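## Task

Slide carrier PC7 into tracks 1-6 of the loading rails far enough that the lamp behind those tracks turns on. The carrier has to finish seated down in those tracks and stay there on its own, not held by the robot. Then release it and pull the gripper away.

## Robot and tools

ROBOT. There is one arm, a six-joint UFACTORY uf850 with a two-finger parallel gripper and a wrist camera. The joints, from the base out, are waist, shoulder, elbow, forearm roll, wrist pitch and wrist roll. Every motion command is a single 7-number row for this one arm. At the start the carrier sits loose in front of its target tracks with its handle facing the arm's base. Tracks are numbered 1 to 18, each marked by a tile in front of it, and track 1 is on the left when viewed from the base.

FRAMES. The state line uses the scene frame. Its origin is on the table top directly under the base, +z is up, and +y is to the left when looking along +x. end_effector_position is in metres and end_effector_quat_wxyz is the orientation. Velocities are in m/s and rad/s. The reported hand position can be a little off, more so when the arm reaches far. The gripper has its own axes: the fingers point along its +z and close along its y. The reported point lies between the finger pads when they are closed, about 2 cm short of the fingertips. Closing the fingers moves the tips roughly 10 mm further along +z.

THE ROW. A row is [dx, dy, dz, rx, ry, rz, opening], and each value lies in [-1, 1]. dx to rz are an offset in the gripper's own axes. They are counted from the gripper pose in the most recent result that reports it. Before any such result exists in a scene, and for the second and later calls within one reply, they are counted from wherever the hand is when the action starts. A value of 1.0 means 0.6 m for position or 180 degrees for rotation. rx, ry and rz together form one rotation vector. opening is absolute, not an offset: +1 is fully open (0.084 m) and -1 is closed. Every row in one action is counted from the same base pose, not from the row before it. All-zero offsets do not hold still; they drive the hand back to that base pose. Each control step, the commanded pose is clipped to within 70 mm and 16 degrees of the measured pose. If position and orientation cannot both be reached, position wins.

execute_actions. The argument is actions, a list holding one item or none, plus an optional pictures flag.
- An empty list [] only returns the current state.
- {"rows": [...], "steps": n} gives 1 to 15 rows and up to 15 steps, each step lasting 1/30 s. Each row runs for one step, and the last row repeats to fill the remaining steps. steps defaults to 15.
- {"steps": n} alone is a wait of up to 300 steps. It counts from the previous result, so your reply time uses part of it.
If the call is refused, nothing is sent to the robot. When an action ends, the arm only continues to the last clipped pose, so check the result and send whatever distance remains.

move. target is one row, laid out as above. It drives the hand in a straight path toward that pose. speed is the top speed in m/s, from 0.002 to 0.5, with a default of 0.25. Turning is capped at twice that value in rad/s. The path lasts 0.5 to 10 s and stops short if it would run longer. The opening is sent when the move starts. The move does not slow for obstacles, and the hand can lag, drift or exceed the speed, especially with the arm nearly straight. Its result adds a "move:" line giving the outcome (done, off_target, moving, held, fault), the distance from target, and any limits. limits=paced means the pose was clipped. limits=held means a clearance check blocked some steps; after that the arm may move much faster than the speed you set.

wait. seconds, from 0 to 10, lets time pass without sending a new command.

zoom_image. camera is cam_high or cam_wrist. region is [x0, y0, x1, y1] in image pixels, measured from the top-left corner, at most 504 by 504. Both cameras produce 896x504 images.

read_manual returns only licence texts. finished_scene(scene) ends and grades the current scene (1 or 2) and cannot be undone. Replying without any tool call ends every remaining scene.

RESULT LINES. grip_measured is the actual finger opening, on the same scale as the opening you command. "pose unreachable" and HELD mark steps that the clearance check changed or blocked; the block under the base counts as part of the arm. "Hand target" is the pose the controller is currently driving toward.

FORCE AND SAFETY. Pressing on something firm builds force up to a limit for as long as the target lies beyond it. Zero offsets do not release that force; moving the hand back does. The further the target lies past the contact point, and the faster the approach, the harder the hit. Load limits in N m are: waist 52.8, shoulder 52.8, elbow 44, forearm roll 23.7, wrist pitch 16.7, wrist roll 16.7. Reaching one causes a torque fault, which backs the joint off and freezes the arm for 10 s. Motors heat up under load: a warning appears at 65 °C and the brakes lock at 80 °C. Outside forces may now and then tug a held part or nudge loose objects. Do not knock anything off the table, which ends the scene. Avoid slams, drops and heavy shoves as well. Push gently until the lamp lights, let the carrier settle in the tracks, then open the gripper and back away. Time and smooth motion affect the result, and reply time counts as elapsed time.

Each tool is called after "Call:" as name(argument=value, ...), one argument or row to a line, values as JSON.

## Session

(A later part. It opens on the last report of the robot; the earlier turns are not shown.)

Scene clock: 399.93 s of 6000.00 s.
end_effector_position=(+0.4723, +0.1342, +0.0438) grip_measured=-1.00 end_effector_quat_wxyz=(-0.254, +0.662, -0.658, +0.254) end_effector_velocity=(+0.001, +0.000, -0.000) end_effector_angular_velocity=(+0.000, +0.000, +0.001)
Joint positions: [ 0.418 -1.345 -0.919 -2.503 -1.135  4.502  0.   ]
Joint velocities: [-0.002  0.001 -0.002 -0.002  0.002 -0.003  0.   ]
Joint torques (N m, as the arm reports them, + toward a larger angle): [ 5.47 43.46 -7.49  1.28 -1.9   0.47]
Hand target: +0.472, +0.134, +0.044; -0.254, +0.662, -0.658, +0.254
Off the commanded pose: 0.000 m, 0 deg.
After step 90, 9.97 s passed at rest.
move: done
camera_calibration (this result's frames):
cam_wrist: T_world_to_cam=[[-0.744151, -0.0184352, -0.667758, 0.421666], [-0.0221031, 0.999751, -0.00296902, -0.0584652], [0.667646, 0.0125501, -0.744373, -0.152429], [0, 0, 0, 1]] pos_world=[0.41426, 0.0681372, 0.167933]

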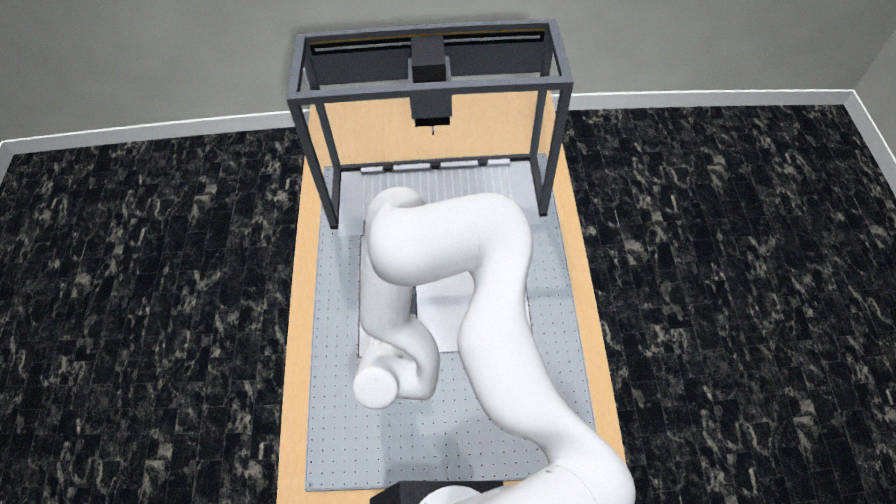

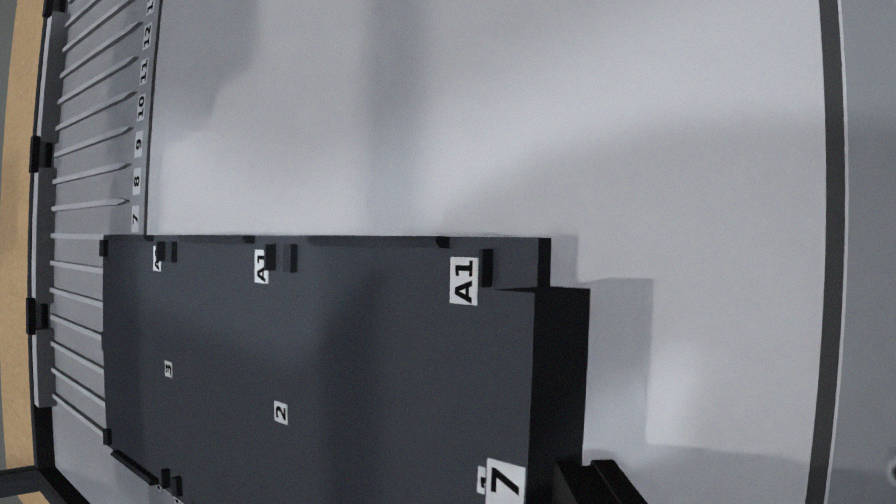

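Call:
move(
  target=[-0.0014, -0.04334, 0.03903, 0, 0, 0, -1],
  speed=0.03,
)

Scene clock: 413.43 s of 6000.00 s.
end_effector_position=(+0.5070, +0.1349, +0.0437) grip_measured=-1.00 end_effector_quat_wxyz=(-0.254, +0.662, -0.658, +0.254) end_effector_velocity=(+0.002, -0.001, -0.001) end_effector_angular_velocity=(-0.001, +0.003, -0.001)
Joint positions: [ 0.38  -1.341 -0.987 -2.51  -1.086  4.441  0.   ]
Joint velocities: [-0.004 -0.001 -0.005 -0.     0.004 -0.004  0.   ]
Joint torques (N m, as the arm reports them, + toward a larger angle): [ 7.01 44.7  -9.03  0.82 -1.89  0.49]
Hand target: +0.507, +0.135, +0.044; -0.254, +0.662, -0.658, +0.254
Off the commanded pose: 0.000 m, 0 deg.
After step 90, 9.03 s passed at rest.
move: done
camera_calibration (this result's frames):
cam_wrist: T_world_to_cam=[[-0.744043, -0.0187188, -0.667869, 0.44751], [-0.022027, 0.999751, -0.00348126, -0.0584669], [0.667768, 0.012121, -0.744271, -0.175717], [0, 0, 0, 1]] pos_world=[0.449017, 0.068959, 0.167893]

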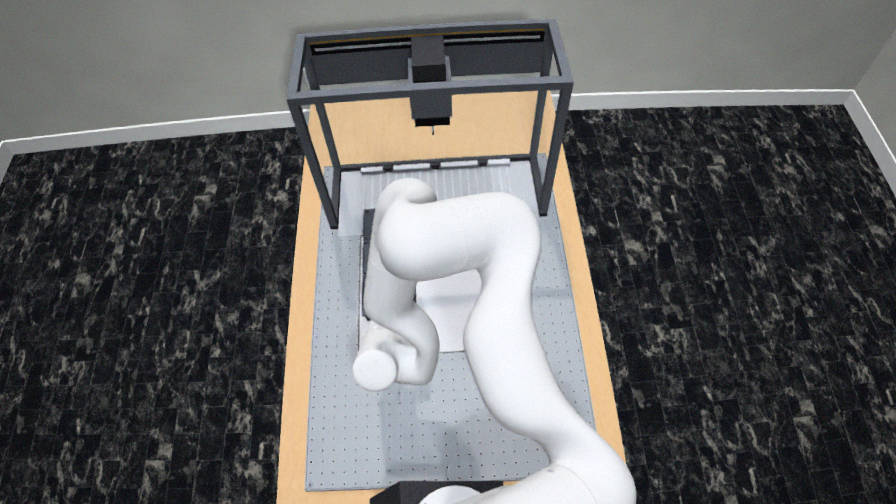

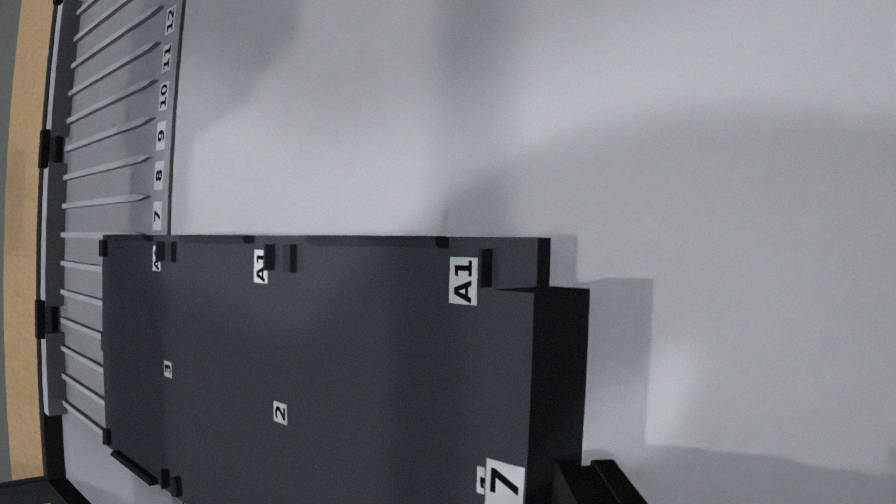

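Call:
zoom_image(
  camera="cam_wrist",
  region=[55, 195, 185, 265],
)

Region (55, 195, 185, 265) of cam_wrist's 896x504 image, scaled by 3.877, with more detail than that image has; it fills the top 271 rows of this view, and the rest is white.

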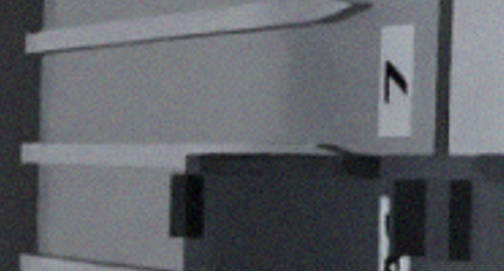

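Call:
move(
  target=[-0.0002, -0.1405, 0.1254, 0, 0.00064, 0.00071, -1],
  speed=0.08,
)

Scene clock: 425.63 s of 6000.00 s.
end_effector_position=(+0.6198, +0.1349, +0.0441) grip_measured=-1.00 end_effector_quat_wxyz=(-0.253, +0.661, -0.659, +0.255) end_effector_velocity=(+0.001, +0.000, -0.001) end_effector_angular_velocity=(-0.001, +0.003, +0.001)
Joint positions: [ 0.29  -1.368 -1.246 -2.495 -0.914  4.257  0.   ]
Joint velocities: [-0.001 -0.002 -0.005  0.002  0.005 -0.005  0.   ]
Joint torques (N m, as the arm reports them, + toward a larger angle): [  7.86  50.71 -13.64   0.7   -1.8    0.43]
Hand target: +0.620, +0.135, +0.044; -0.253, +0.661, -0.659, +0.255
Off the commanded pose: 0.001 m, 0 deg.
After step 90, 7.37 s passed at rest.
move: done
camera_calibration (this result's frames):
cam_wrist: T_world_to_cam=[[-0.743782, -0.0173527, -0.668197, 0.53135], [-0.0188245, 0.99981, -0.00501055, -0.0578764], [0.668158, 0.00885173, -0.743967, -0.250594], [0, 0, 0, 1]] pos_world=[0.561555, 0.069304, 0.168324]

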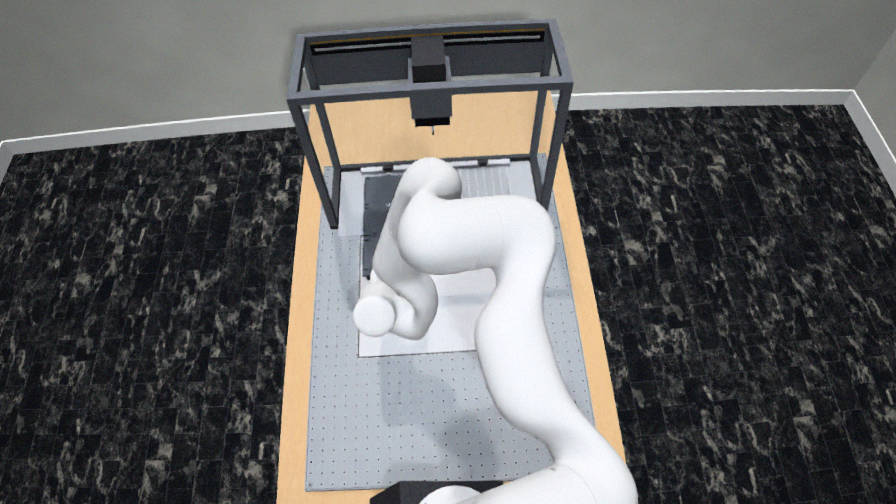

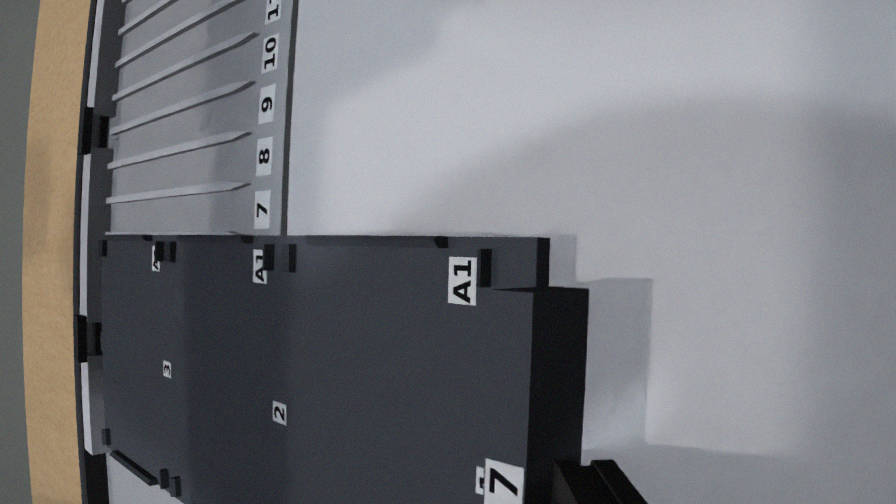

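Call:
zoom_image(
  camera="cam_wrist",
  region=[60, 190, 200, 370],
)

Region (60, 190, 200, 370) of cam_wrist's 896x504 image, scaled by 2.800, with more detail than that image has.

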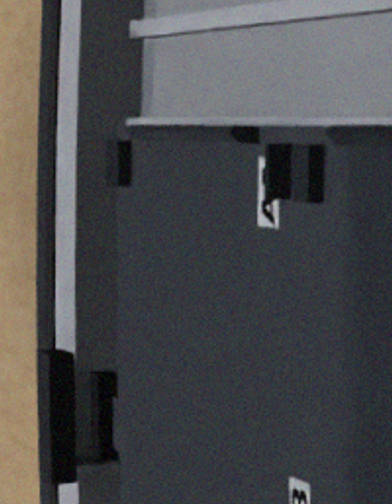

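Call:
move(
  target=[0.0, -0.01857, 0.01673, 0, 0, 0, -1],
  speed=0.015,
)

Scene clock: 435.27 s of 6000.00 s.
end_effector_position=(+0.6347, +0.1348, +0.0441) grip_measured=-1.00 end_effector_quat_wxyz=(-0.253, +0.661, -0.659, +0.255) end_effector_velocity=(+0.002, +0.000, +0.000) end_effector_angular_velocity=(+0.000, -0.001, -0.000)
Joint positions: [ 0.28  -1.376 -1.284 -2.489 -0.89   4.232  0.   ]
Joint velocities: [-0.001 -0.001 -0.005  0.001  0.003 -0.003  0.   ]
Joint torques (N m, as the arm reports them, + toward a larger angle): [  7.82  51.47 -14.06   0.87  -1.93   0.38]
Hand target: +0.635, +0.135, +0.044; -0.253, +0.661, -0.659, +0.255
Off the commanded pose: 0.000 m, 0 deg.
After step 90, 5.40 s passed at rest.
move: done
camera_calibration (this result's frames):
cam_wrist: T_world_to_cam=[[-0.743763, -0.0174514, -0.668215, 0.54235], [-0.018785, 0.99981, -0.00520269, -0.0575514], [0.668179, 0.00868285, -0.74395, -0.260499], [0, 0, 0, 1]] pos_world=[0.576359, 0.0692672, 0.168309]

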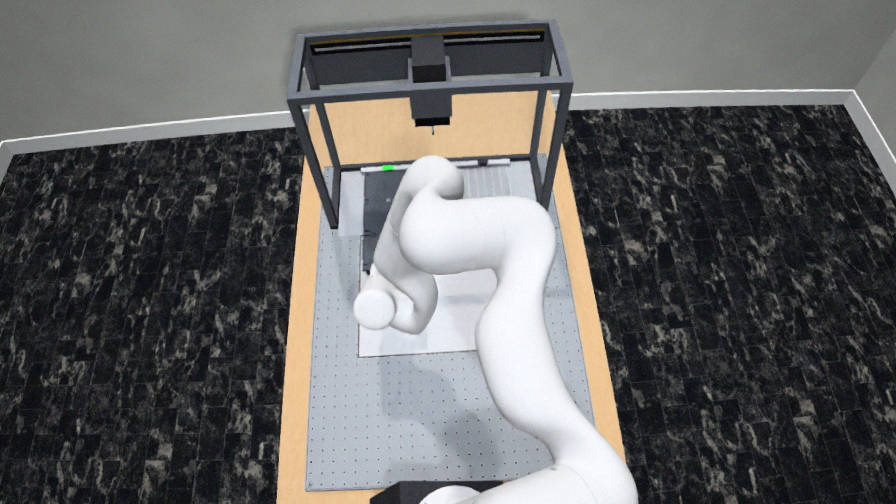

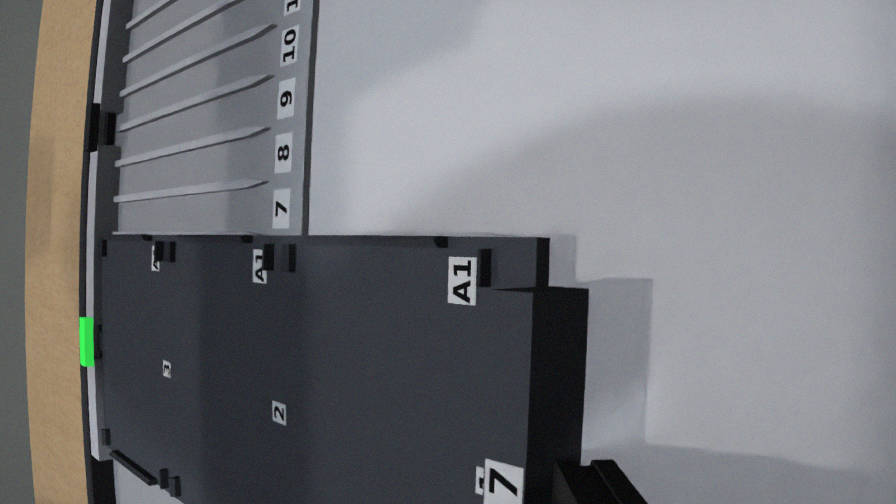

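Call:
move(
  target=[0.0, -0.00149, 0.00134, 0, 0, 0, -1],
  speed=0.005,
)

Call:
move(
  target=[0, 0.03, -0.3, 0, 0, 0, -1],
  speed=0.18,
)

Scene clock: 441.50 s of 6000.00 s.
end_effector_position=(+0.6355, +0.1349, +0.0439) grip_measured=-1.00 end_effector_quat_wxyz=(-0.253, +0.661, -0.659, +0.255) end_effector_velocity=(+0.000, -0.000, +0.000) end_effector_angular_velocity=(+0.000, +0.000, -0.001)
Joint positions: [ 0.28  -1.377 -1.287 -2.489 -0.888  4.23   0.   ]
Joint velocities: [ 0.     0.    -0.     0.002  0.     0.     0.   ]
Joint torques (N m, as the arm reports them, + toward a larger angle): [  8.36  52.19 -16.77   0.69  -2.36   0.52]
Hand target: +0.636, +0.135, +0.044; -0.253, +0.661, -0.659, +0.255
Off the commanded pose: 0.000 m, 0 deg.
After step 90, 2.53 s passed at rest.
move: done
camera_calibration (this result's frames):
cam_wrist: T_world_to_cam=[[-0.744185, -0.0176376, -0.66774, 0.543151], [-0.0190086, 0.999806, -0.00522394, -0.0574202], [0.667703, 0.00880524, -0.744376, -0.260926], [0, 0, 0, 1]] pos_world=[0.577334, 0.0692865, 0.168156]

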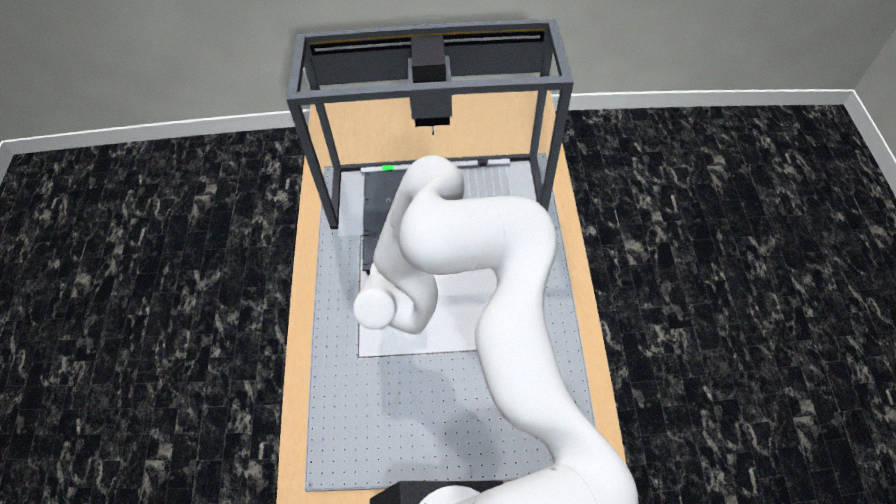

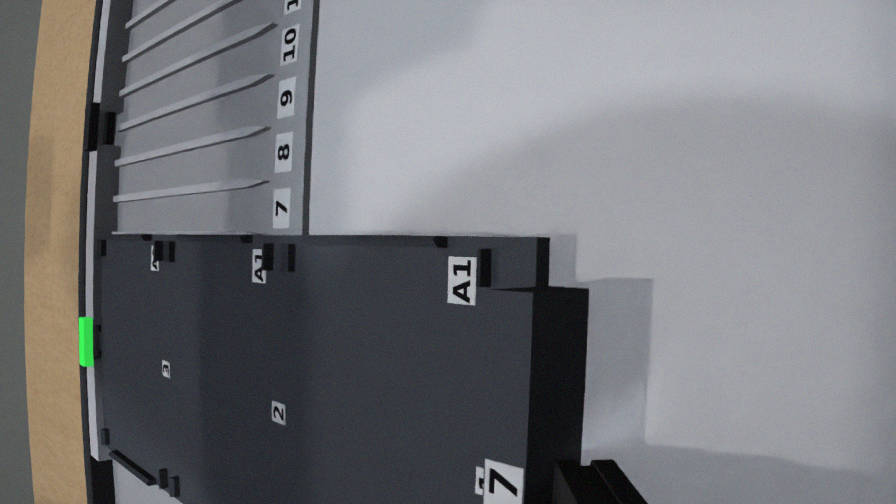

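Scene clock: 443.07 s of 6000.00 s.
end_effector_position=(+0.5022, +0.1359, +0.1658) grip_measured=-1.00 end_effector_quat_wxyz=(-0.253, +0.661, -0.659, +0.254) end_effector_velocity=(-0.001, +0.000, +0.002) end_effector_angular_velocity=(+0.001, -0.001, -0.000)
Joint positions: [ 0.499 -1.039 -0.819 -2.356 -0.962  4.37   0.   ]
Joint velocities: [0.003 0.006 0.005 0.002 0.    0.001 0.   ]
Joint torques (N m, as the arm reports them, + toward a larger angle): [  6.38  40.   -10.4    1.1   -1.14   0.38]
Hand target: +0.502, +0.136, +0.166; -0.254, +0.661, -0.659, +0.254
Off the commanded pose: 0.001 m, 0 deg.
move: done
camera_calibration (this result's frames):
cam_wrist: T_world_to_cam=[[-0.744633, -0.0168058, -0.667263, 0.525391], [-0.0193998, 0.999806, -0.00353209, -0.0604741], [0.667192, 0.0103146, -0.744814, -0.0809805], [0, 0, 0, 1]] pos_world=[0.44408, 0.0701273, 0.290045]

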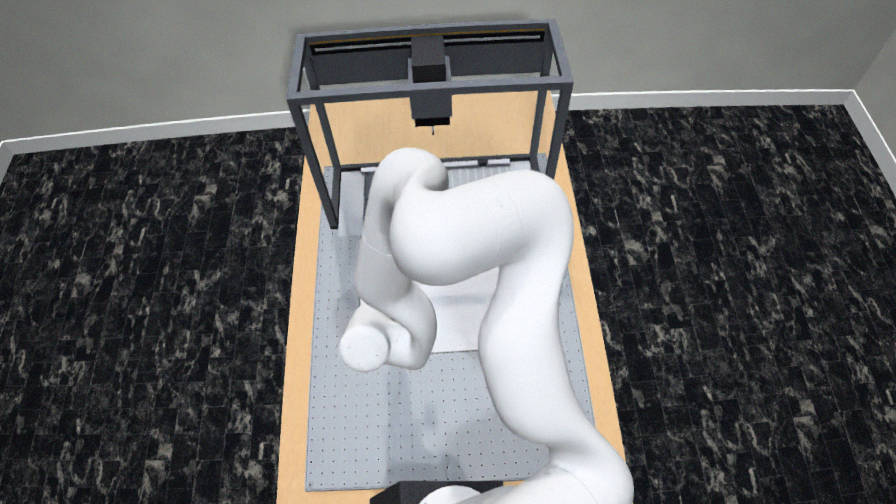

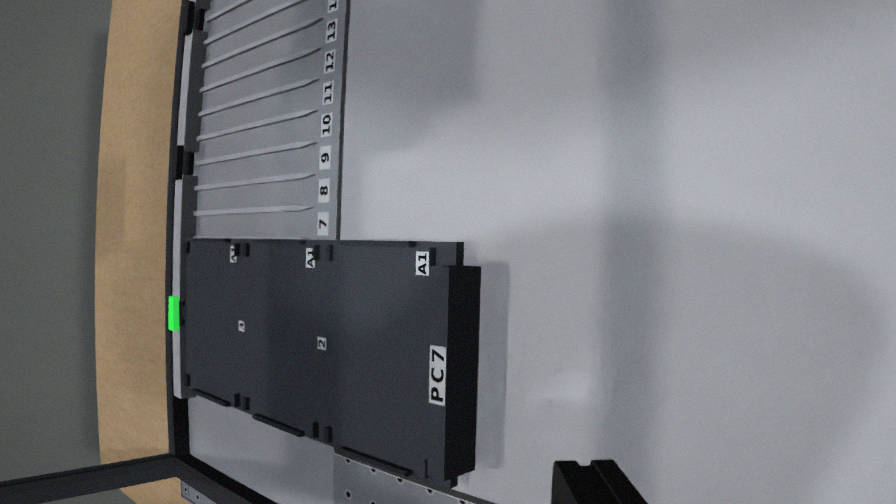

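Call:
move(
  target=[0, -0.02, -0.05, 0, 0, 0, 1],
  speed=0.1,
)

Scene clock: 446.57 s of 6000.00 s.
end_effector_position=(+0.4911, +0.1361, +0.1960) grip_measured=+1.00 end_effector_quat_wxyz=(-0.253, +0.661, -0.659, +0.254) end_effector_velocity=(-0.001, -0.000, +0.002) end_effector_angular_velocity=(-0.001, +0.000, +0.001)
Joint positions: [ 0.54  -0.959 -0.769 -2.305 -0.935  4.35   0.084]
Joint velocities: [ 0.003  0.005  0.004  0.003  0.001 -0.002  0.   ]
Joint torques (N m, as the arm reports them, + toward a larger angle): [  6.16  37.42 -11.     1.28  -1.2    0.47]
Hand target: +0.491, +0.136, +0.196; -0.253, +0.661, -0.659, +0.254
Off the commanded pose: 0.000 m, 0 deg.
move: done
camera_calibration (this result's frames):
cam_wrist: T_world_to_cam=[[-0.744771, -0.016821, -0.667108, 0.537323], [-0.0194375, 0.999805, -0.00350959, -0.0606894], [0.667037, 0.0103531, -0.744953, -0.0510721], [0, 0, 0, 1]] pos_world=[0.43307, 0.0702446, 0.320193]

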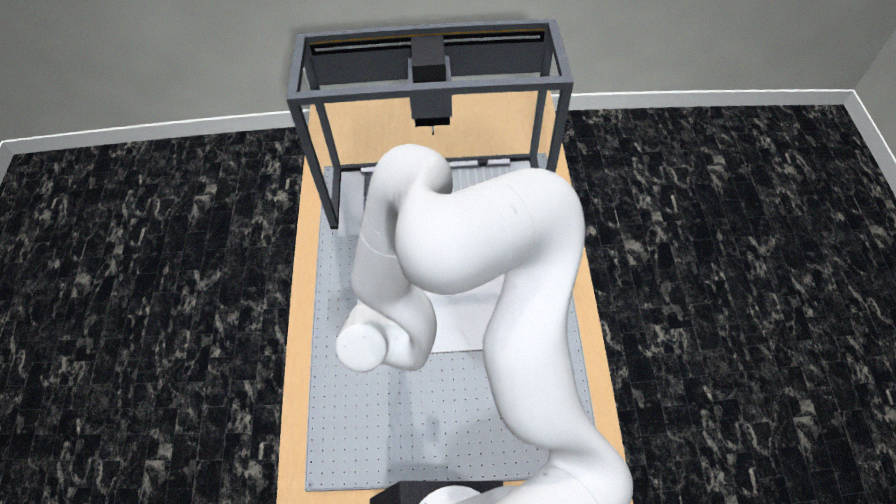

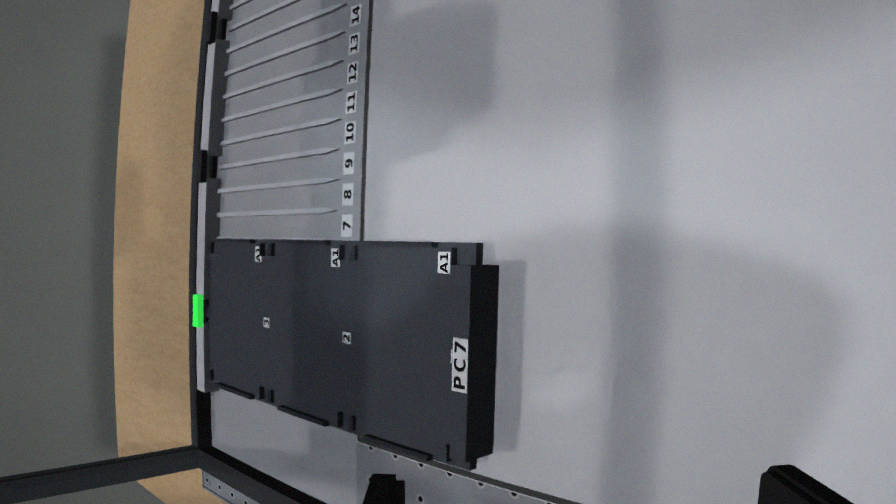

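Call:
finished_scene(
  scene=2,
)

The scene is finished: the task was done.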